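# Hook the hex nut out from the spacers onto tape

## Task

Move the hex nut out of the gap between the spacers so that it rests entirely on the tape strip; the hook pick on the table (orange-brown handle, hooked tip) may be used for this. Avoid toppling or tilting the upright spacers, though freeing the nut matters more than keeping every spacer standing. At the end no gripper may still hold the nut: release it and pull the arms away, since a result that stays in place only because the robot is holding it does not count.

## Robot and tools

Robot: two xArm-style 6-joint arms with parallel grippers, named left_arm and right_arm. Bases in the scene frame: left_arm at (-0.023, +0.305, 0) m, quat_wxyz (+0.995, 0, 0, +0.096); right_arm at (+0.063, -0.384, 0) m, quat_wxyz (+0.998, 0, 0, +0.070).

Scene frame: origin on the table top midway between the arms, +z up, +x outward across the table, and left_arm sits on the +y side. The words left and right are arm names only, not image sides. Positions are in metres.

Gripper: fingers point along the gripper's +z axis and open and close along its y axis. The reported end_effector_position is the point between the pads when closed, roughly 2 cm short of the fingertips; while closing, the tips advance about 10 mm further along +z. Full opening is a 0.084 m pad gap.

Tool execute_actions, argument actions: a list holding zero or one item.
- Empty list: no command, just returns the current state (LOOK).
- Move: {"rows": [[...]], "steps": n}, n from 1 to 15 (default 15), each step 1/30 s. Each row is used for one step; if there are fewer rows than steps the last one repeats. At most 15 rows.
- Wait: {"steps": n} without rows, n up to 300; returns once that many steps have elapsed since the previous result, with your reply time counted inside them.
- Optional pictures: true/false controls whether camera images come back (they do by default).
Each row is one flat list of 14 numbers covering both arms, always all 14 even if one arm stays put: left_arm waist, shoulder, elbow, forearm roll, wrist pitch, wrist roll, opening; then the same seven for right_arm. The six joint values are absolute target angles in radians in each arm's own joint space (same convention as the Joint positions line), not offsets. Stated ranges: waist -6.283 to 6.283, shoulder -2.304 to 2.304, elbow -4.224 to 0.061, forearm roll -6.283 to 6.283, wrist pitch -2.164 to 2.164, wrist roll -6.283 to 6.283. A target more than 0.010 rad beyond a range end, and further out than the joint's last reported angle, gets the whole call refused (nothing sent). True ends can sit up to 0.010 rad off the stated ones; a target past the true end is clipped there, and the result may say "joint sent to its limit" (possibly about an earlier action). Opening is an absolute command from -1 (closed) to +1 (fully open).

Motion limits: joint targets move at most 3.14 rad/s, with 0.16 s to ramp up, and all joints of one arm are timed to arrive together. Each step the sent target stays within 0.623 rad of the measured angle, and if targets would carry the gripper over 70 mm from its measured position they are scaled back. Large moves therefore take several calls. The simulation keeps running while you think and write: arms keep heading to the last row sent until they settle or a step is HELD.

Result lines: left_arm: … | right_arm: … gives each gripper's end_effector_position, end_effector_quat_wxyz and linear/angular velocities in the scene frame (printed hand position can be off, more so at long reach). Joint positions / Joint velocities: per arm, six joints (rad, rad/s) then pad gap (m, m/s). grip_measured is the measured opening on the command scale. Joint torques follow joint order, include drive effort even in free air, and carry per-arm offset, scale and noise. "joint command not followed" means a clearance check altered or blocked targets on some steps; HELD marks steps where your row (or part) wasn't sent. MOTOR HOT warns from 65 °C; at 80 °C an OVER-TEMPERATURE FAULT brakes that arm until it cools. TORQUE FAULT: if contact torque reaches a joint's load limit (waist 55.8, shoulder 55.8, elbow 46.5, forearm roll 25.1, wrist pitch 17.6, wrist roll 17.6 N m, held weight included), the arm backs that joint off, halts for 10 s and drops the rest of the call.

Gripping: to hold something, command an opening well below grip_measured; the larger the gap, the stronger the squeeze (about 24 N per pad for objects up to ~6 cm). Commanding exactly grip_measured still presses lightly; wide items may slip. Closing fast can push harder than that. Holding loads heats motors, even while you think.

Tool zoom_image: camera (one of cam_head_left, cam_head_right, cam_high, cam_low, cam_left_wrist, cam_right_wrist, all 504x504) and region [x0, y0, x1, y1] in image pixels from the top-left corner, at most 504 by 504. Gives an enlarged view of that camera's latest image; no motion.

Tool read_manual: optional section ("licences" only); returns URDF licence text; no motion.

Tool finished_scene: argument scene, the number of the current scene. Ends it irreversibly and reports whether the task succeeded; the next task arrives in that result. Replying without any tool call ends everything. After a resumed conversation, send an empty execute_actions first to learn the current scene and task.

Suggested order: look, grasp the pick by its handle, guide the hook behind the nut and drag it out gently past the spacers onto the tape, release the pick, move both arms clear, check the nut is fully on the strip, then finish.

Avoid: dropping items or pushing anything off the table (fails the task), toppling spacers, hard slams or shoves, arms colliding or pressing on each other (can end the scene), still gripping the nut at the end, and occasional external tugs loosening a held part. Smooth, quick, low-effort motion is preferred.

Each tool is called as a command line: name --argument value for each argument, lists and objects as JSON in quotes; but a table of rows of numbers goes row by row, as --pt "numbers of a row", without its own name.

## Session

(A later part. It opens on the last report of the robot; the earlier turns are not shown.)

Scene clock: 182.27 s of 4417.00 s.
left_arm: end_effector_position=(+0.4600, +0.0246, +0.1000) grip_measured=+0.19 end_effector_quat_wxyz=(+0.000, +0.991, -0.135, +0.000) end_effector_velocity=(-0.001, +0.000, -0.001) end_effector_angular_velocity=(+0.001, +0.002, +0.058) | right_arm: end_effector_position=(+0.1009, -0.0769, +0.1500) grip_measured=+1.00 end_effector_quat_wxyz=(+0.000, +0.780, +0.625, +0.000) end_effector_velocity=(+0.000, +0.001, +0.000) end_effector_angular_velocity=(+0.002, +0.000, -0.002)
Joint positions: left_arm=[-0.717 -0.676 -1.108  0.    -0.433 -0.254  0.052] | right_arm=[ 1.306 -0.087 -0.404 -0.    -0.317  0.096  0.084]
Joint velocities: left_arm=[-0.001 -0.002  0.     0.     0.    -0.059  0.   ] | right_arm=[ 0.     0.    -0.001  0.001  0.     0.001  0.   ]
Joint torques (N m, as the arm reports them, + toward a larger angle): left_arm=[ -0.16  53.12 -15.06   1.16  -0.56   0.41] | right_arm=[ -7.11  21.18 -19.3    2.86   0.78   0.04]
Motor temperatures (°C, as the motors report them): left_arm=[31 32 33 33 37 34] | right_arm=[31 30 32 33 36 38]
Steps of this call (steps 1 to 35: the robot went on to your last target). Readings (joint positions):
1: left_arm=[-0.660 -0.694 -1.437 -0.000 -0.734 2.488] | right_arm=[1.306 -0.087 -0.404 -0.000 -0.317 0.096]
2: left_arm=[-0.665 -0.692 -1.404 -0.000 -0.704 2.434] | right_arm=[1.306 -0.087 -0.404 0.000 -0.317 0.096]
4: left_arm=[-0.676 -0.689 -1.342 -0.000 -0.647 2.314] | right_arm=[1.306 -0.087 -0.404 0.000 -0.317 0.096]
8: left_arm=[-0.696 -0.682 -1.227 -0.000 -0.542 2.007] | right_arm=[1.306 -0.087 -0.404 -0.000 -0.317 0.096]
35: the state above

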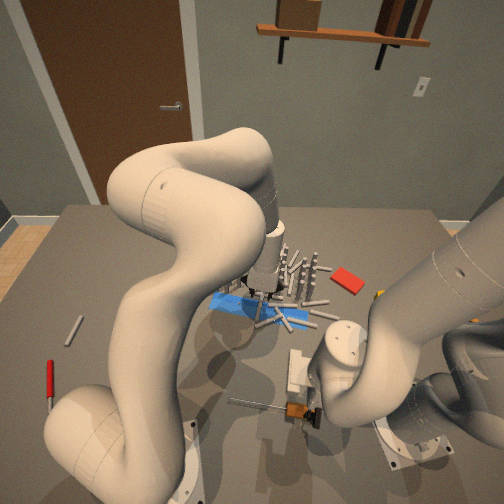

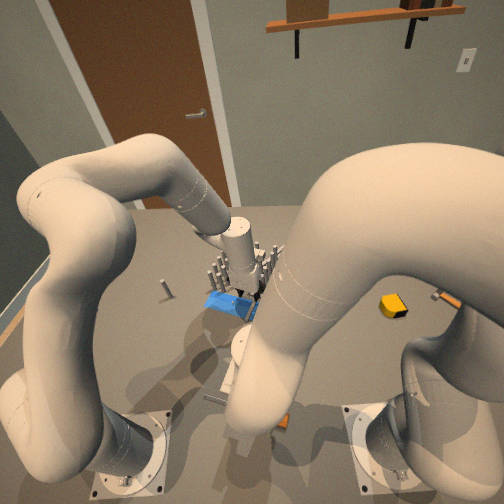

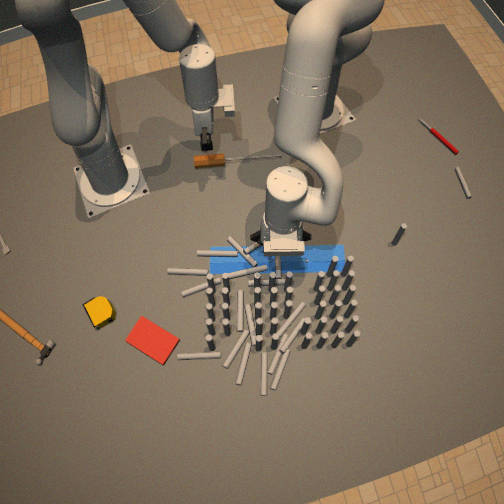

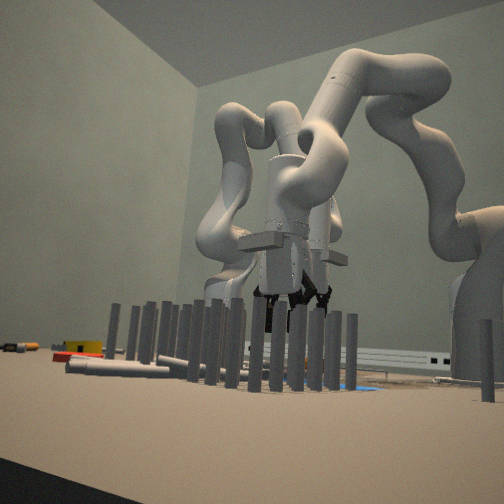

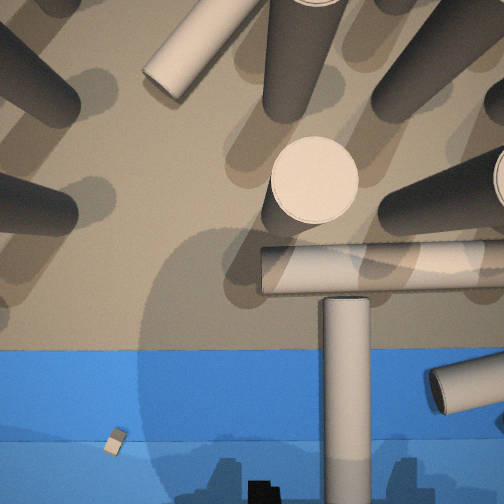

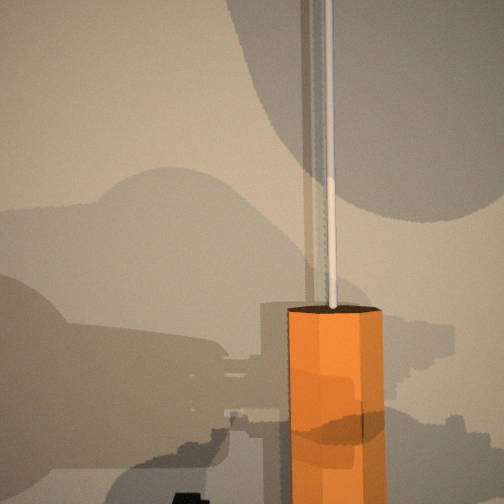

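execute_actions --actions '[{"rows": [[-0.7166,-0.8286,-1.1343,0,-0.3057,-0.2583,0.2,1.3063,-0.087,-0.4039,0,-0.3169,0.0963,1]], "steps": 15}]' --pictures false

execute_actions --actions '[{"rows": [[-0.7166,-0.8286,-1.1343,0,-0.3057,-0.2583,-1,1.3063,-0.087,-0.4039,0,-0.3169,0.0963,1]], "steps": 15}]' --pictures false

execute_actions --actions '[{"rows": [[-0.7166,-0.4388,-1.1558,0,-0.7170,-0.2583,-1,1.3063,-0.087,-0.4039,0,-0.3169,0.0963,1]], "steps": 15}]'

Scene clock: 184.20 s of 4417.00 s.
left_arm: end_effector_position=(+0.4605, +0.0243, +0.0228) grip_measured=+0.19 end_effector_quat_wxyz=(+0.000, +0.991, -0.133, +0.001) end_effector_velocity=(-0.003, +0.002, -0.004) end_effector_angular_velocity=(+0.004, +0.005, -0.002) | right_arm: end_effector_position=(+0.1009, -0.0769, +0.1500) grip_measured=+1.00 end_effector_quat_wxyz=(+0.000, +0.780, +0.625, +0.000) end_effector_velocity=(-0.000, -0.000, -0.000) end_effector_angular_velocity=(-0.001, -0.000, +0.001)
Joint positions: left_arm=[-0.717 -0.827 -1.135  0.    -0.306 -0.258  0.052] | right_arm=[ 1.306 -0.087 -0.404 -0.    -0.317  0.096  0.084]
Joint velocities: left_arm=[-0.    -0.006  0.002  0.002  0.002  0.     0.   ] | right_arm=[ 0.    -0.     0.001 -0.     0.    -0.    -0.   ]
Joint torques (N m, as the arm reports them, + toward a larger angle): left_arm=[ -3.42  54.06 -12.1    0.89  -0.17  -0.18] | right_arm=[ -6.17  19.65 -19.12   2.87   0.67  -0.06]
Motor temperatures (°C, as the motors report them): left_arm=[31 32 33 33 37 34] | right_arm=[31 30 32 33 36 38]
Steps of this call (steps 1 to 30: the robot went on to your last target; steps 31 to 43: nothing new was sent; steps 44 to 58: all 15 steps of this action). Readings (joint positions):
44: left_arm=[-0.717 -0.676 -1.108 -0.000 -0.432 -0.258] | right_arm=[1.306 -0.087 -0.404 -0.000 -0.317 0.096]
45: left_arm=[-0.717 -0.681 -1.110 0.000 -0.427 -0.258] | right_arm=[1.306 -0.087 -0.404 -0.000 -0.317 0.096]
47: left_arm=[-0.717 -0.731 -1.122 0.000 -0.382 -0.258] | right_arm=[1.306 -0.087 -0.404 -0.000 -0.317 0.096]
51: left_arm=[-0.717 -0.824 -1.129 -0.000 -0.314 -0.258] | right_arm=[1.306 -0.087 -0.404 -0.000 -0.317 0.096]
58: the state above

Scene clock: 184.70 s of 4417.00 s.
left_arm: end_effector_position=(+0.4604, +0.0244, +0.0224) grip_measured=-0.65 end_effector_quat_wxyz=(+0.000, +0.991, -0.133, +0.000) end_effector_velocity=(+0.000, +0.001, -0.000) end_effector_angular_velocity=(+0.000, +0.001, +0.001) | right_arm: end_effector_position=(+0.1009, -0.0769, +0.1500) grip_measured=+1.00 end_effector_quat_wxyz=(+0.000, +0.780, +0.625, +0.000) end_effector_velocity=(-0.000, -0.001, -0.000) end_effector_angular_velocity=(-0.002, +0.001, -0.002)
Joint positions: left_arm=[-0.717 -0.828 -1.135  0.    -0.306 -0.258  0.015] | right_arm=[ 1.306 -0.087 -0.404  0.    -0.317  0.096  0.084]
Joint velocities: left_arm=[ 0.001 -0.001  0.    -0.001  0.     0.001  0.   ] | right_arm=[-0.    -0.     0.002  0.001 -0.     0.001  0.   ]
Joint torques (N m, as the arm reports them, + toward a larger angle): left_arm=[-0.37 44.23 -9.3   1.06  0.07  0.  ] | right_arm=[ -5.79  20.88 -19.2    2.52   0.73   0.01]
Motor temperatures (°C, as the motors report them): left_arm=[31 32 33 33 37 34] | right_arm=[31 30 32 33 36 38]
Steps of this call (steps 1 to 15: all 15 steps of this action). Readings (joint positions):
1: left_arm=[-0.717 -0.828 -1.135 0.000 -0.306 -0.258] | right_arm=[1.306 -0.087 -0.404 0.000 -0.317 0.096]
2: left_arm=[-0.717 -0.828 -1.135 0.000 -0.306 -0.258] | right_arm=[1.306 -0.087 -0.404 -0.000 -0.317 0.096]
4: left_arm=[-0.717 -0.828 -1.134 -0.000 -0.306 -0.258] | right_arm=[1.306 -0.087 -0.404 -0.000 -0.317 0.096]
8: left_arm=[-0.717 -0.828 -1.135 0.000 -0.306 -0.258] | right_arm=[1.306 -0.087 -0.404 0.000 -0.317 0.096]
15: the state above

Scene clock: 185.20 s of 4417.00 s.
left_arm: end_effector_position=(+0.4636, +0.0225, +0.2328) grip_measured=-0.65 end_effector_quat_wxyz=(+0.000, +0.991, -0.133, +0.001) end_effector_velocity=(-0.031, +0.018, +0.362) end_effector_angular_velocity=(-0.036, -0.063, -0.002) | right_arm: end_effector_position=(+0.1009, -0.0769, +0.1500) grip_measured=+1.00 end_effector_quat_wxyz=(+0.000, +0.780, +0.625, +0.000) end_effector_velocity=(-0.000, -0.001, -0.000) end_effector_angular_velocity=(-0.001, +0.000, -0.001)
Joint positions: left_arm=[-0.717 -0.469 -1.155  0.    -0.684 -0.258  0.015] | right_arm=[ 1.306 -0.087 -0.404  0.    -0.317  0.096  0.084]
Joint velocities: left_arm=[-0.     0.602 -0.062  0.001 -0.592  0.001  0.   ] | right_arm=[ 0.    -0.     0.001  0.    -0.001  0.    -0.   ]
Joint torques (N m, as the arm reports them, + toward a larger angle): left_arm=[ -0.17   8.2  -10.79   0.99   0.59  -0.03] | right_arm=[ -6.46  21.22 -19.69   2.86   0.73  -0.12]
Motor temperatures (°C, as the motors report them): left_arm=[31 32 33 33 37 34] | right_arm=[31 30 32 33 36 38]
Steps of this call (steps 1 to 15: all 15 steps of this action). Readings (joint positions):
1: left_arm=[-0.717 -0.828 -1.135 0.000 -0.306 -0.258] | right_arm=[1.306 -0.087 -0.404 -0.000 -0.317 0.096]
2: left_arm=[-0.717 -0.824 -1.134 -0.000 -0.312 -0.258] | right_arm=[1.306 -0.087 -0.404 -0.000 -0.317 0.096]
4: left_arm=[-0.717 -0.778 -1.133 -0.000 -0.365 -0.258] | right_arm=[1.306 -0.087 -0.404 0.000 -0.317 0.096]
8: left_arm=[-0.717 -0.660 -1.143 -0.000 -0.485 -0.258] | right_arm=[1.306 -0.087 -0.404 -0.000 -0.317 0.096]
15: the state above

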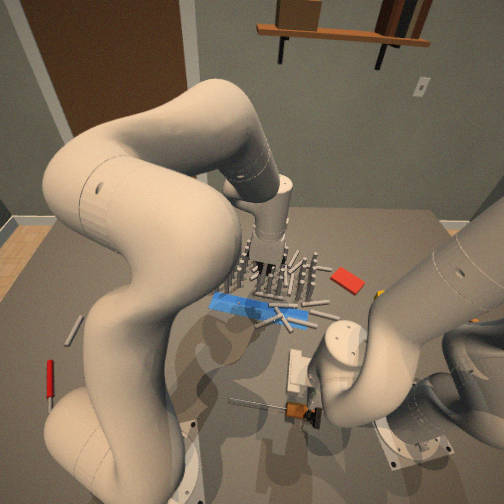

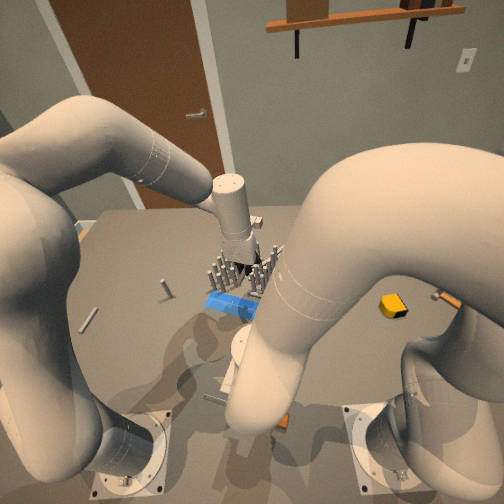

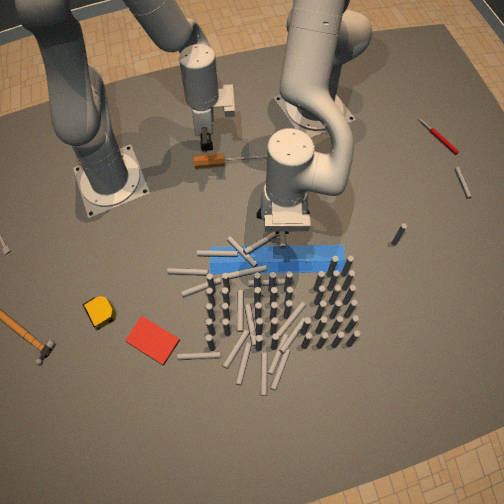

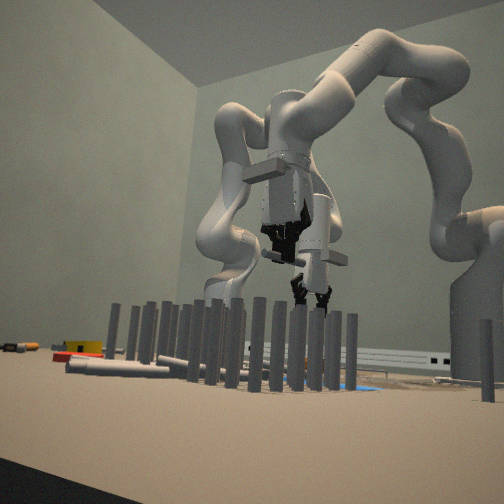

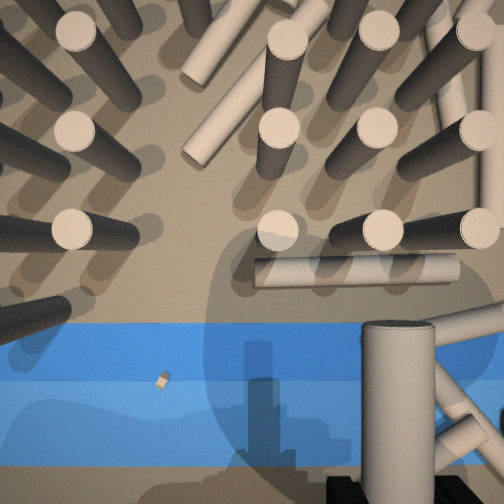

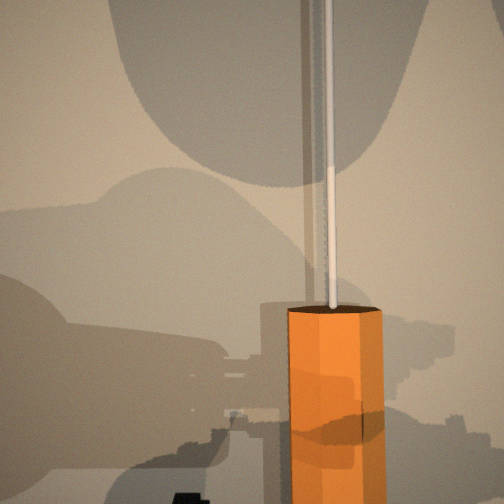

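execute_actions --actions '[{"rows": [[0.1977,-0.6349,-0.6212,0,1.5845,0,-1,1.3063,-0.087,-0.4039,0,-0.3169,0.0963,1]], "steps": 15}]' --pictures false

execute_actions --actions '[{"steps": 40}]' --pictures false

Scene clock: 186.57 s of 4417.00 s.
left_arm: end_effector_position=(+0.4695, +0.2087, +0.1223) grip_measured=-0.65 end_effector_quat_wxyz=(+0.001, +1.000, -0.023, +0.007) end_effector_velocity=(-0.008, +0.442, -0.220) end_effector_angular_velocity=(-0.043, -0.237, +0.642) | right_arm: end_effector_position=(+0.1009, -0.0769, +0.1500) grip_measured=+1.00 end_effector_quat_wxyz=(+0.000, +0.780, +0.625, +0.000) end_effector_velocity=(+0.000, -0.000, -0.000) end_effector_angular_velocity=(-0.001, -0.000, +0.000)
Joint positions: left_arm=[-0.384 -0.525 -0.922  0.    -0.383 -0.146  0.015] | right_arm=[ 1.306 -0.087 -0.404  0.    -0.317  0.096  0.084]
Joint velocities: left_arm=[ 0.862 -0.166  0.454 -0.001  0.861  0.22   0.   ] | right_arm=[-0.     0.     0.    -0.001 -0.001  0.001 -0.   ]
Joint torques (N m, as the arm reports them, + toward a larger angle): left_arm=[  1.79  43.8  -16.72   1.2   -0.16  -0.03] | right_arm=[ -6.06  20.81 -19.67   2.38   0.69  -0.1 ]
Motor temperatures (°C, as the motors report them): left_arm=[31 32 33 33 37 34] | right_arm=[31 30 32 33 36 38]
Steps of this call (steps 1 to 26: the robot went on to your last target; steps 27 to 41: all 15 steps of this action). Readings (joint positions):
27: left_arm=[-0.716 -0.439 -1.156 -0.000 -0.717 -0.258] | right_arm=[1.306 -0.087 -0.404 -0.000 -0.317 0.096]
28: left_arm=[-0.712 -0.440 -1.152 -0.000 -0.710 -0.255] | right_arm=[1.306 -0.087 -0.404 -0.000 -0.317 0.096]
30: left_arm=[-0.668 -0.453 -1.115 -0.000 -0.665 -0.237] | right_arm=[1.306 -0.087 -0.404 -0.000 -0.317 0.096]
34: left_arm=[-0.572 -0.482 -1.038 0.000 -0.570 -0.201] | right_arm=[1.306 -0.087 -0.404 0.000 -0.317 0.096]
41: the state above

Scene clock: 187.90 s of 4417.00 s.
left_arm: end_effector_position=(+0.5502, +0.5398, +0.2497) grip_measured=-0.65 end_effector_quat_wxyz=(-0.137, +0.694, +0.137, +0.693) end_effector_velocity=(-0.001, +0.000, +0.001) end_effector_angular_velocity=(+0.003, -0.007, +0.002) | right_arm: end_effector_position=(+0.1009, -0.0769, +0.1500) grip_measured=+1.00 end_effector_quat_wxyz=(+0.000, +0.780, +0.625, +0.000) end_effector_velocity=(+0.000, +0.001, +0.000) end_effector_angular_velocity=(+0.001, +0.000, -0.001)
Joint positions: left_arm=[ 0.197 -0.635 -0.621  0.     1.583 -0.     0.015] | right_arm=[ 1.306 -0.087 -0.404  0.    -0.317  0.096  0.084]
Joint velocities: left_arm=[ 0.    -0.001  0.001 -0.001  0.009 -0.    -0.   ] | right_arm=[ 0.     0.    -0.002  0.001 -0.    -0.     0.   ]
Joint torques (N m, as the arm reports them, + toward a larger angle): left_arm=[-0.28 44.39 -8.77 -0.46  1.66 -0.21] | right_arm=[ -7.99  21.13 -18.9    2.48   0.75  -0.1 ]
Motor temperatures (°C, as the motors report them): left_arm=[31 32 33 33 37 34] | right_arm=[31 30 32 33 36 38]
Steps of this call (steps 1 to 40: the robot went on to your last target). Readings (joint positions):
1: left_arm=[-0.355 -0.530 -0.907 0.000 -0.354 -0.138] | right_arm=[1.306 -0.087 -0.404 -0.000 -0.317 0.096]
2: left_arm=[-0.326 -0.536 -0.892 0.000 -0.323 -0.131] | right_arm=[1.306 -0.087 -0.404 0.000 -0.317 0.096]
4: left_arm=[-0.268 -0.547 -0.863 0.000 -0.257 -0.117] | right_arm=[1.306 -0.087 -0.404 0.000 -0.317 0.096]
8: left_arm=[-0.152 -0.568 -0.803 0.000 -0.100 -0.088] | right_arm=[1.306 -0.087 -0.404 -0.000 -0.317 0.096]
40: the state above

execute_actions --actions '[{"rows": [[0.1977,-0.9875,-0.7597,0,1.7986,0,-1,1.3063,-0.087,-0.4039,0,-0.3169,0.0963,1]], "steps": 15}]'

Scene clock: 188.97 s of 4417.00 s.
left_arm: end_effector_position=(+0.5504, +0.5400, +0.1310) grip_measured=-0.65 end_effector_quat_wxyz=(-0.137, +0.693, +0.137, +0.694) end_effector_velocity=(+0.005, +0.002, +0.005) end_effector_angular_velocity=(+0.012, -0.030, +0.001) | right_arm: end_effector_position=(+0.1009, -0.0769, +0.1500) grip_measured=+1.00 end_effector_quat_wxyz=(+0.000, +0.780, +0.625, +0.000) end_effector_velocity=(+0.000, +0.001, +0.000) end_effector_angular_velocity=(+0.002, -0.000, -0.001)
Joint positions: left_arm=[ 0.198 -0.985 -0.759 -0.     1.798  0.     0.015] | right_arm=[ 1.306 -0.087 -0.404  0.    -0.317  0.096  0.084]
Joint velocities: left_arm=[ 0.    -0.009 -0.017 -0.001  0.024 -0.    -0.   ] | right_arm=[ 0.     0.    -0.001  0.     0.     0.001 -0.   ]
Joint torques (N m, as the arm reports them, + toward a larger angle): left_arm=[-1.7  47.54 -3.01  0.31  1.71 -0.07] | right_arm=[ -6.18  21.79 -19.12   2.58   0.64  -0.16]
Motor temperatures (°C, as the motors report them): left_arm=[31 32 33 33 37 34] | right_arm=[31 30 32 33 36 38]
Steps of this call (steps 1 to 17: the robot went on to your last target; steps 18 to 32: all 15 steps of this action). Readings (joint positions):
18: left_arm=[0.198 -0.635 -0.621 -0.000 1.585 0.000] | right_arm=[1.306 -0.087 -0.404 -0.000 -0.317 0.096]
19: left_arm=[0.198 -0.640 -0.624 -0.000 1.589 0.000] | right_arm=[1.306 -0.087 -0.404 -0.000 -0.317 0.096]
21: left_arm=[0.198 -0.696 -0.648 -0.000 1.626 0.000] | right_arm=[1.306 -0.087 -0.404 -0.000 -0.317 0.096]
25: left_arm=[0.198 -0.883 -0.719 0.000 1.734 -0.000] | right_arm=[1.306 -0.087 -0.404 -0.000 -0.317 0.096]
32: the state above

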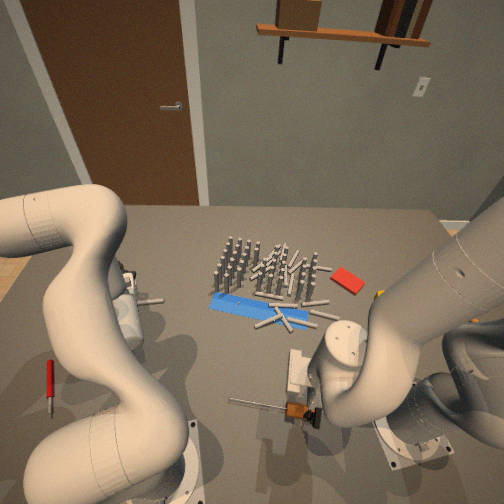

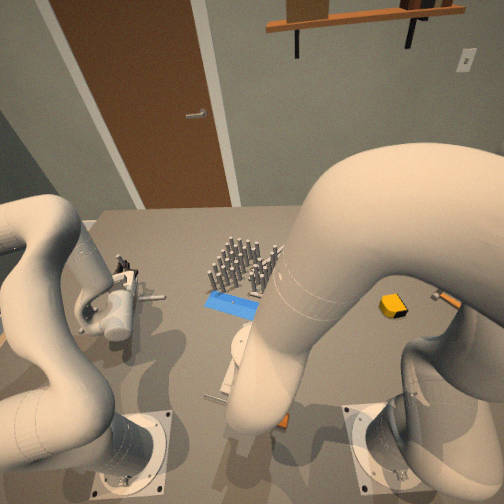

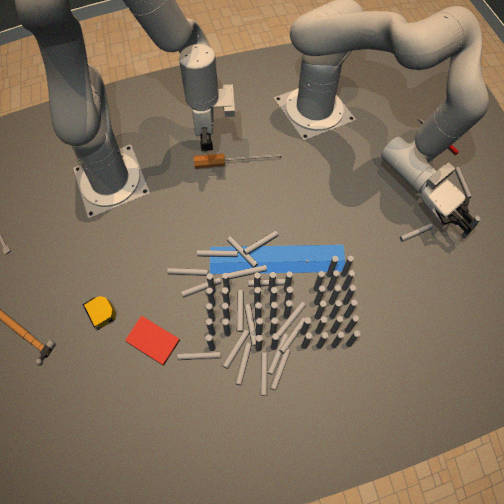

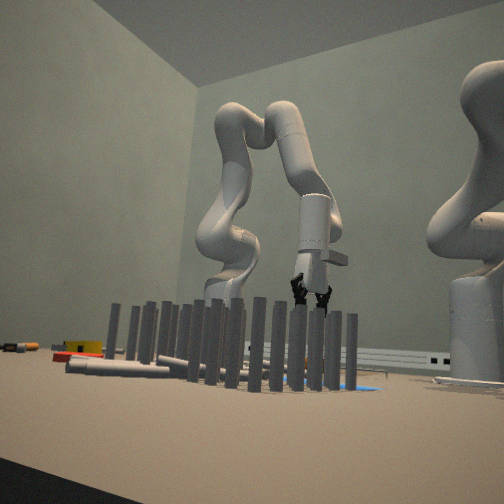

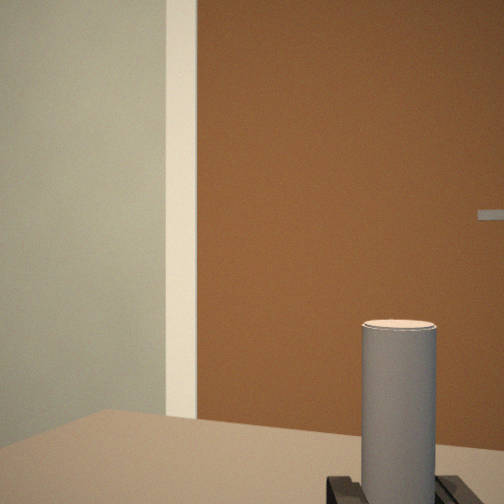

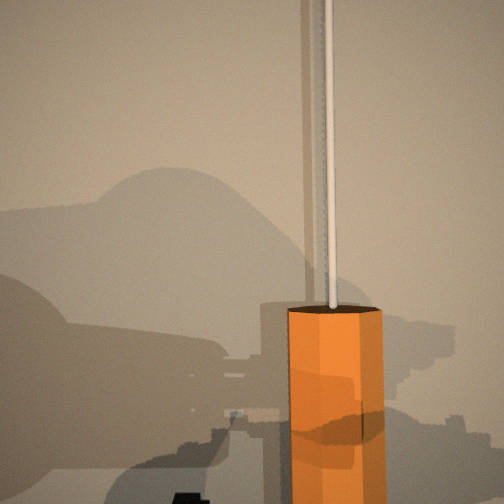

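execute_actions --actions '[{"rows": [[0.2677,-0.9875,-0.7597,0,1.7986,0,-1,1.3063,-0.087,-0.4039,0,-0.3169,0.0963,1]], "steps": 10}]' --pictures false

execute_actions --actions '[{"rows": [[0.2677,-1.1997,-0.8878,0,1.8827,0,-1,1.3063,-0.087,-0.4039,0,-0.3169,0.0963,1]], "steps": 15}]' --pictures false

execute_actions --actions '[{"steps": 8}]'

Scene clock: 190.97 s of 4417.00 s.
left_arm: end_effector_position=(+0.5324, +0.5791, +0.1299) grip_measured=-0.65 end_effector_quat_wxyz=(-0.161, +0.689, +0.161, +0.689) end_effector_velocity=(+0.000, -0.000, -0.000) end_effector_angular_velocity=(+0.001, +0.001, -0.002) | right_arm: end_effector_position=(+0.1009, -0.0769, +0.1500) grip_measured=+1.00 end_effector_quat_wxyz=(+0.000, +0.780, +0.625, +0.000) end_effector_velocity=(+0.000, +0.000, +0.000) end_effector_angular_velocity=(+0.001, +0.000, -0.001)
Joint positions: left_arm=[ 0.267 -0.988 -0.76  -0.     1.799 -0.     0.015] | right_arm=[ 1.306 -0.087 -0.404 -0.    -0.317  0.096  0.084]
Joint velocities: left_arm=[-0.    -0.001 -0.001  0.001  0.     0.001  0.   ] | right_arm=[ 0.    -0.    -0.     0.001  0.     0.001  0.   ]
Joint torques (N m, as the arm reports them, + toward a larger angle): left_arm=[-4.09 49.5  -4.43  0.49  1.63 -0.17] | right_arm=[ -5.95  19.82 -19.16   2.75   0.61  -0.04]
Motor temperatures (°C, as the motors report them): left_arm=[31 32 33 33 37 34] | right_arm=[31 30 32 33 36 38]
Steps of this call (steps 1 to 15: the robot went on to your last target; steps 16 to 50: nothing new was sent; steps 51 to 60: all 10 steps of this action). Readings (joint positions):
51: left_arm=[0.198 -0.987 -0.760 0.000 1.799 0.000] | right_arm=[1.306 -0.087 -0.404 -0.000 -0.317 0.096]
52: left_arm=[0.203 -0.987 -0.760 0.000 1.799 0.000] | right_arm=[1.306 -0.087 -0.404 0.000 -0.317 0.096]
54: left_arm=[0.240 -0.987 -0.760 0.000 1.799 0.000] | right_arm=[1.306 -0.087 -0.404 -0.000 -0.317 0.096]
58: left_arm=[0.267 -0.988 -0.760 -0.000 1.799 -0.000] | right_arm=[1.306 -0.087 -0.404 -0.000 -0.317 0.096]
60: the state above

Scene clock: 191.47 s of 4417.00 s.
left_arm: end_effector_position=(+0.5332, +0.5798, +0.0568) grip_measured=-0.65 end_effector_quat_wxyz=(-0.162, +0.686, +0.160, +0.691) end_effector_velocity=(-0.001, -0.000, -0.003) end_effector_angular_velocity=(-0.001, -0.000, -0.000) | right_arm: end_effector_position=(+0.1009, -0.0769, +0.1500) grip_measured=+1.00 end_effector_quat_wxyz=(+0.000, +0.780, +0.625, +0.000) end_effector_velocity=(-0.000, -0.001, -0.000) end_effector_angular_velocity=(-0.001, +0.000, -0.000)
Joint positions: left_arm=[ 0.268 -1.197 -0.888  0.     1.888 -0.     0.015] | right_arm=[ 1.306 -0.087 -0.404 -0.    -0.317  0.096  0.084]
Joint velocities: left_arm=[ 0.    -0.007 -0.003  0.     0.003 -0.001 -0.   ] | right_arm=[-0.     0.     0.002  0.     0.     0.     0.   ]
Joint torques (N m, as the arm reports them, + toward a larger angle): left_arm=[-0.85 31.12  2.31 -0.04 -5.21  0.06] | right_arm=[ -6.27  19.8  -19.01   2.66   0.77  -0.08]
Motor temperatures (°C, as the motors report them): left_arm=[31 32 33 33 37 34] | right_arm=[31 30 32 33 36 38]
Steps of this call (steps 1 to 15: all 15 steps of this action). Readings (joint positions):
1: left_arm=[0.267 -0.988 -0.760 0.000 1.799 0.000] | right_arm=[1.306 -0.087 -0.404 -0.000 -0.317 0.096]
2: left_arm=[0.267 -0.993 -0.764 0.000 1.802 0.000] | right_arm=[1.306 -0.087 -0.404 -0.000 -0.317 0.096]
4: left_arm=[0.267 -1.048 -0.799 -0.000 1.826 0.000] | right_arm=[1.306 -0.087 -0.404 0.000 -0.317 0.096]
8: left_arm=[0.268 -1.187 -0.877 -0.000 1.878 -0.000] | right_arm=[1.306 -0.087 -0.404 -0.000 -0.317 0.096]
15: the state above

Scene clock: 191.73 s of 4417.00 s.
left_arm: end_effector_position=(+0.5325, +0.5795, +0.0556) grip_measured=-0.65 end_effector_quat_wxyz=(-0.161, +0.686, +0.160, +0.691) end_effector_velocity=(-0.001, -0.001, -0.002) end_effector_angular_velocity=(-0.003, +0.003, -0.001) | right_arm: end_effector_position=(+0.1009, -0.0769, +0.1500) grip_measured=+1.00 end_effector_quat_wxyz=(+0.000, +0.780, +0.625, +0.000) end_effector_velocity=(+0.000, +0.001, +0.000) end_effector_angular_velocity=(+0.001, +0.000, +0.001)
Joint positions: left_arm=[ 0.268 -1.199 -0.888  0.     1.888 -0.     0.015] | right_arm=[ 1.306 -0.087 -0.404  0.    -0.317  0.096  0.084]
Joint velocities: left_arm=[ 0.    -0.003  0.001  0.001 -0.    -0.001  0.   ] | right_arm=[ 0.     0.    -0.001  0.001 -0.    -0.001  0.   ]
Joint torques (N m, as the arm reports them, + toward a larger angle): left_arm=[-0.68 33.01  3.13  0.42 -4.92 -0.22] | right_arm=[ -6.26  19.05 -19.06   2.68   0.77  -0.04]
Motor temperatures (°C, as the motors report them): left_arm=[31 32 33 33 37 34] | right_arm=[31 30 32 33 36 38]
Steps of this call (steps 1 to 8: the robot went on to your last target). Readings (joint positions):
1: left_arm=[0.268 -1.198 -0.888 0.000 1.888 -0.000] | right_arm=[1.306 -0.087 -0.404 0.000 -0.317 0.096]
2: left_arm=[0.268 -1.198 -0.888 0.000 1.888 -0.000] | right_arm=[1.306 -0.087 -0.404 -0.000 -0.317 0.096]
4: left_arm=[0.268 -1.199 -0.888 0.000 1.888 -0.000] | right_arm=[1.306 -0.087 -0.404 -0.000 -0.317 0.096]
8: the state above

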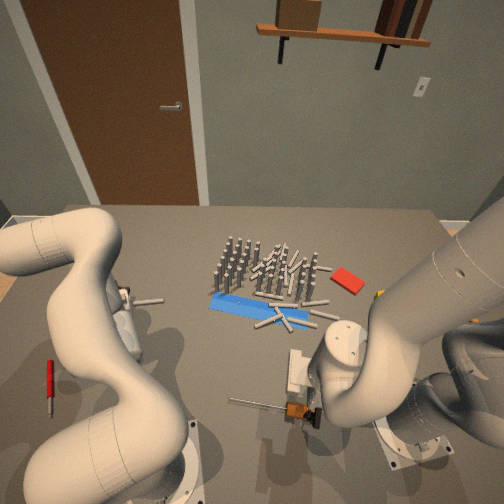

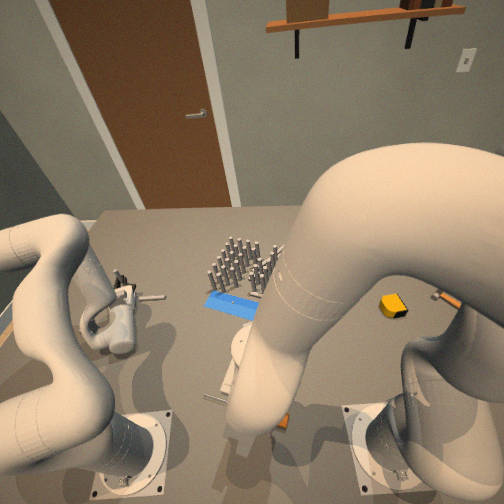

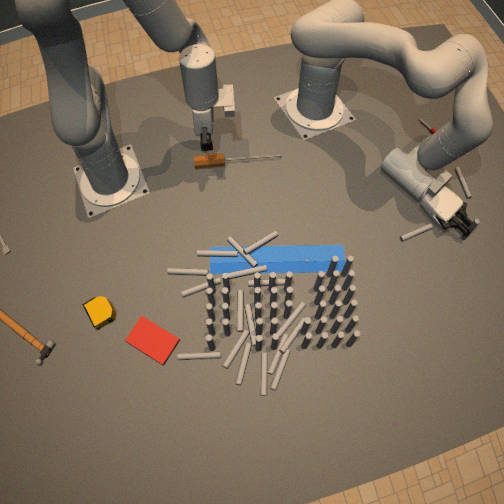

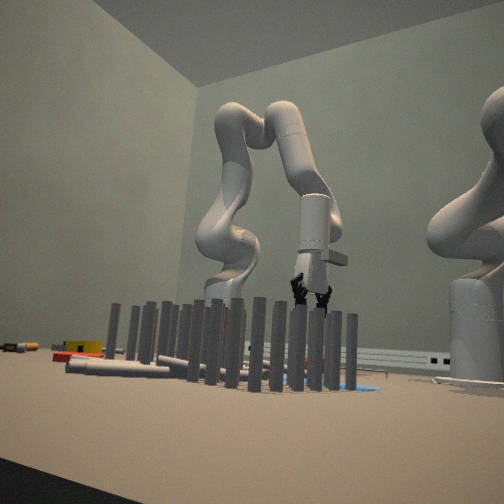

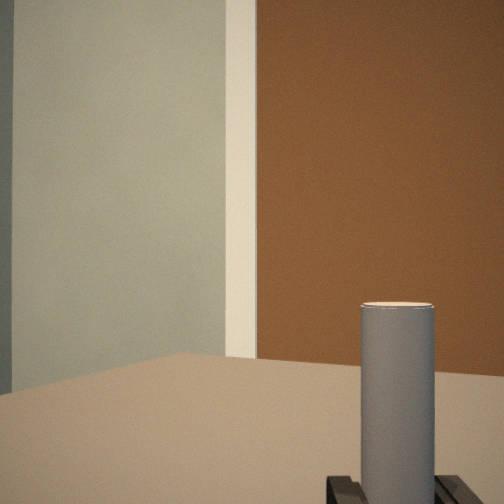

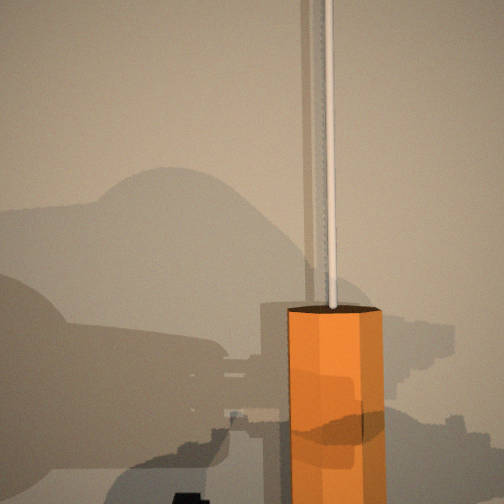

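execute_actions --actions '[{"rows": [[0.2677,-1.1950,-0.8850,0,1.8808,0,0.2,1.3063,-0.087,-0.4039,0,-0.3169,0.0963,1]], "steps": 12}]' --pictures false

execute_actions --actions '[{"rows": [[0.2677,-0.9875,-0.7597,0,1.7986,0,0.2,1.3063,-0.087,-0.4039,0,-0.3169,0.0963,1]], "steps": 14}]' --pictures false

execute_actions --actions '[{"rows": [[0.2677,-0.6349,-0.6212,0,1.5845,0,0.2,1.3063,-0.087,-0.4039,0,-0.3169,0.0963,1]], "steps": 15}]'

Scene clock: 192.97 s of 4417.00 s.
left_arm: end_effector_position=(+0.5323, +0.5794, +0.0551) grip_measured=+0.19 end_effector_quat_wxyz=(-0.161, +0.689, +0.161, +0.688) end_effector_velocity=(+0.002, +0.001, +0.005) end_effector_angular_velocity=(+0.007, -0.014, -0.001) | right_arm: end_effector_position=(+0.1009, -0.0769, +0.1500) grip_measured=+1.00 end_effector_quat_wxyz=(+0.000, +0.780, +0.625, +0.000) end_effector_velocity=(+0.000, +0.001, +0.001) end_effector_angular_velocity=(+0.002, -0.000, -0.000)
Joint positions: left_arm=[ 0.268 -1.195 -0.885 -0.     1.88   0.     0.052] | right_arm=[ 1.306 -0.087 -0.404 -0.    -0.317  0.096  0.084]
Joint velocities: left_arm=[-0.     0.003 -0.002  0.001  0.01   0.     0.   ] | right_arm=[-0.     0.    -0.002  0.001  0.    -0.     0.   ]
Joint torques (N m, as the arm reports them, + toward a larger angle): left_arm=[ 0.35 50.68 -2.15  0.58  1.38 -0.07] | right_arm=[ -7.26  22.03 -19.3    2.67   0.71  -0.1 ]
Motor temperatures (°C, as the motors report them): left_arm=[31 32 33 33 37 34] | right_arm=[31 30 32 33 36 38]
Steps of this call (steps 1 to 15: the robot went on to your last target; steps 16 to 25: nothing new was sent; steps 26 to 37: all 12 steps of this action). Readings (joint positions):
26: left_arm=[0.268 -1.200 -0.888 -0.000 1.887 0.000] | right_arm=[1.306 -0.087 -0.404 -0.000 -0.317 0.096]
27: left_arm=[0.268 -1.200 -0.886 -0.000 1.881 0.000] | right_arm=[1.306 -0.087 -0.404 -0.000 -0.317 0.096]
29: left_arm=[0.268 -1.198 -0.884 -0.000 1.877 0.000] | right_arm=[1.306 -0.087 -0.404 -0.000 -0.317 0.096]
33: left_arm=[0.268 -1.196 -0.884 -0.000 1.878 0.000] | right_arm=[1.306 -0.087 -0.404 0.000 -0.317 0.096]
37: the state above

Scene clock: 193.43 s of 4417.00 s.
left_arm: end_effector_position=(+0.5320, +0.5793, +0.1290) grip_measured=+0.19 end_effector_quat_wxyz=(-0.161, +0.689, +0.161, +0.688) end_effector_velocity=(+0.000, +0.001, +0.002) end_effector_angular_velocity=(+0.001, -0.000, +0.001) | right_arm: end_effector_position=(+0.1009, -0.0769, +0.1500) grip_measured=+1.00 end_effector_quat_wxyz=(+0.000, +0.780, +0.625, +0.000) end_effector_velocity=(+0.000, +0.001, +0.000) end_effector_angular_velocity=(+0.002, -0.000, +0.000)
Joint positions: left_arm=[ 0.268 -0.989 -0.76   0.     1.799 -0.     0.052] | right_arm=[ 1.306 -0.087 -0.404 -0.    -0.317  0.096  0.084]
Joint velocities: left_arm=[ 0.     0.006  0.002 -0.001 -0.003  0.001 -0.   ] | right_arm=[-0.    -0.    -0.002  0.     0.    -0.001  0.   ]
Joint torques (N m, as the arm reports them, + toward a larger angle): left_arm=[-1.31 46.72 -3.24  0.16  1.91 -0.01] | right_arm=[ -6.62  19.52 -18.79   3.     0.83  -0.08]
Motor temperatures (°C, as the motors report them): left_arm=[31 32 33 33 37 34] | right_arm=[31 30 32 33 36 38]
Steps of this call (steps 1 to 14: all 14 steps of this action). Readings (joint positions):
1: left_arm=[0.268 -1.195 -0.885 -0.000 1.880 0.000] | right_arm=[1.306 -0.087 -0.404 -0.000 -0.317 0.096]
2: left_arm=[0.268 -1.190 -0.881 0.000 1.877 0.000] | right_arm=[1.306 -0.087 -0.404 0.000 -0.317 0.096]
4: left_arm=[0.268 -1.135 -0.845 0.000 1.853 -0.000] | right_arm=[1.306 -0.087 -0.404 -0.000 -0.317 0.096]
8: left_arm=[0.268 -0.999 -0.770 -0.000 1.806 0.000] | right_arm=[1.306 -0.087 -0.404 0.000 -0.317 0.096]
14: the state above

Scene clock: 193.93 s of 4417.00 s.
left_arm: end_effector_position=(+0.5322, +0.5794, +0.2487) grip_measured=+0.19 end_effector_quat_wxyz=(-0.161, +0.689, +0.161, +0.688) end_effector_velocity=(-0.004, -0.002, -0.004) end_effector_angular_velocity=(-0.012, +0.023, -0.001) | right_arm: end_effector_position=(+0.1009, -0.0769, +0.1500) grip_measured=+1.00 end_effector_quat_wxyz=(+0.000, +0.780, +0.625, +0.000) end_effector_velocity=(-0.000, -0.001, -0.000) end_effector_angular_velocity=(-0.001, +0.000, -0.000)
Joint positions: left_arm=[ 0.268 -0.638 -0.622 -0.     1.586 -0.     0.052] | right_arm=[ 1.306 -0.087 -0.404 -0.    -0.317  0.096  0.084]
Joint velocities: left_arm=[-0.     0.011  0.014  0.001 -0.023 -0.001 -0.   ] | right_arm=[-0.     0.     0.001 -0.     0.     0.     0.   ]
Joint torques (N m, as the arm reports them, + toward a larger angle): left_arm=[ 0.54 42.39 -8.42 -0.3   1.26 -0.08] | right_arm=[ -5.86  20.75 -18.98   2.78   0.58   0.07]
Motor temperatures (°C, as the motors report them): left_arm=[31 32 33 33 37 34] | right_arm=[31 30 32 33 36 38]
Steps of this call (steps 1 to 15: all 15 steps of this action). Readings (joint positions):
1: left_arm=[0.268 -0.989 -0.760 0.000 1.798 -0.000] | right_arm=[1.306 -0.087 -0.404 -0.000 -0.317 0.096]
2: left_arm=[0.268 -0.983 -0.757 0.000 1.794 -0.000] | right_arm=[1.306 -0.087 -0.404 -0.000 -0.317 0.096]
4: left_arm=[0.268 -0.928 -0.733 0.000 1.757 -0.000] | right_arm=[1.306 -0.087 -0.404 0.000 -0.317 0.096]
8: left_arm=[0.268 -0.742 -0.664 0.000 1.650 0.000] | right_arm=[1.306 -0.087 -0.404 -0.000 -0.317 0.096]
15: the state above

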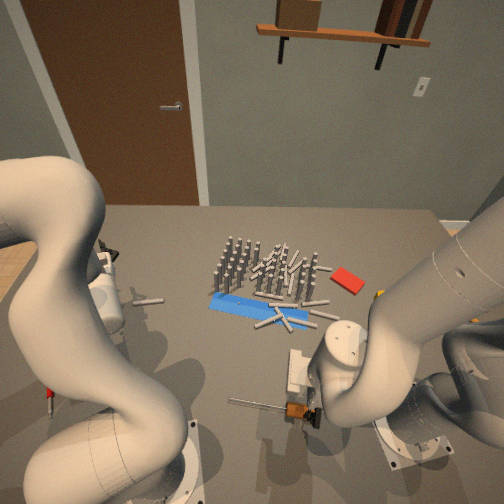

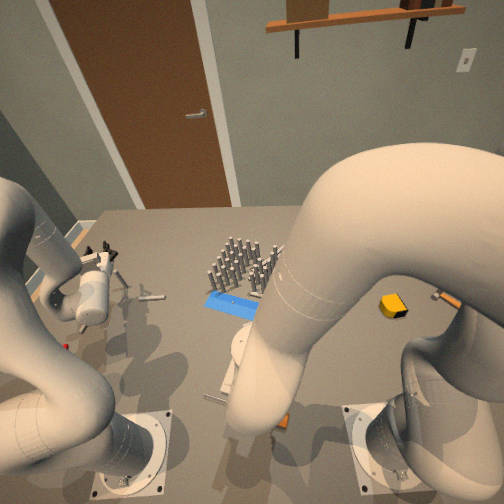

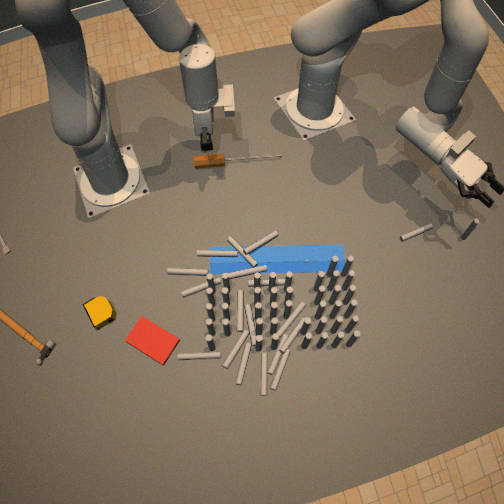

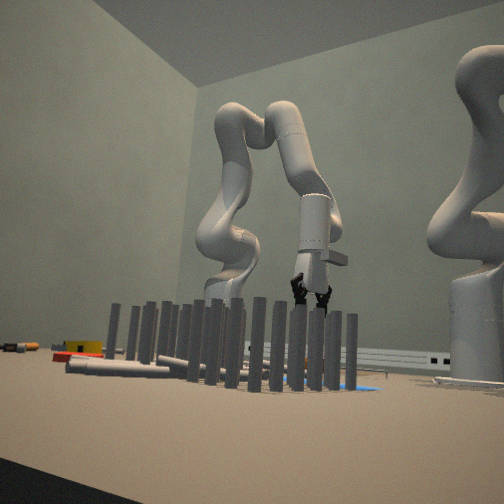

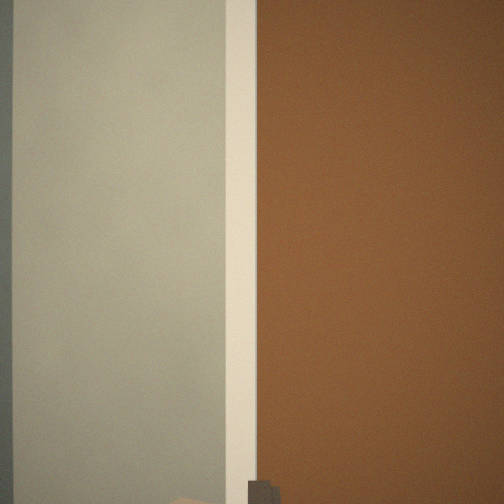

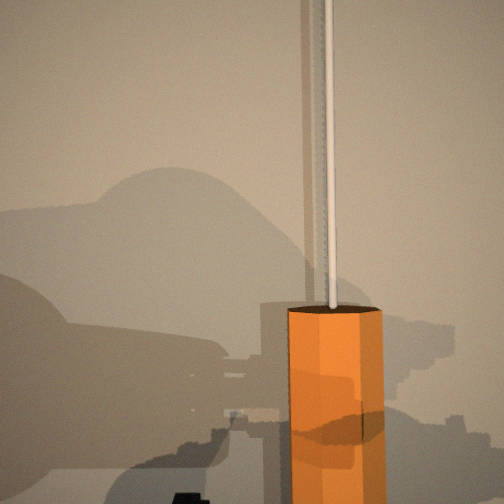

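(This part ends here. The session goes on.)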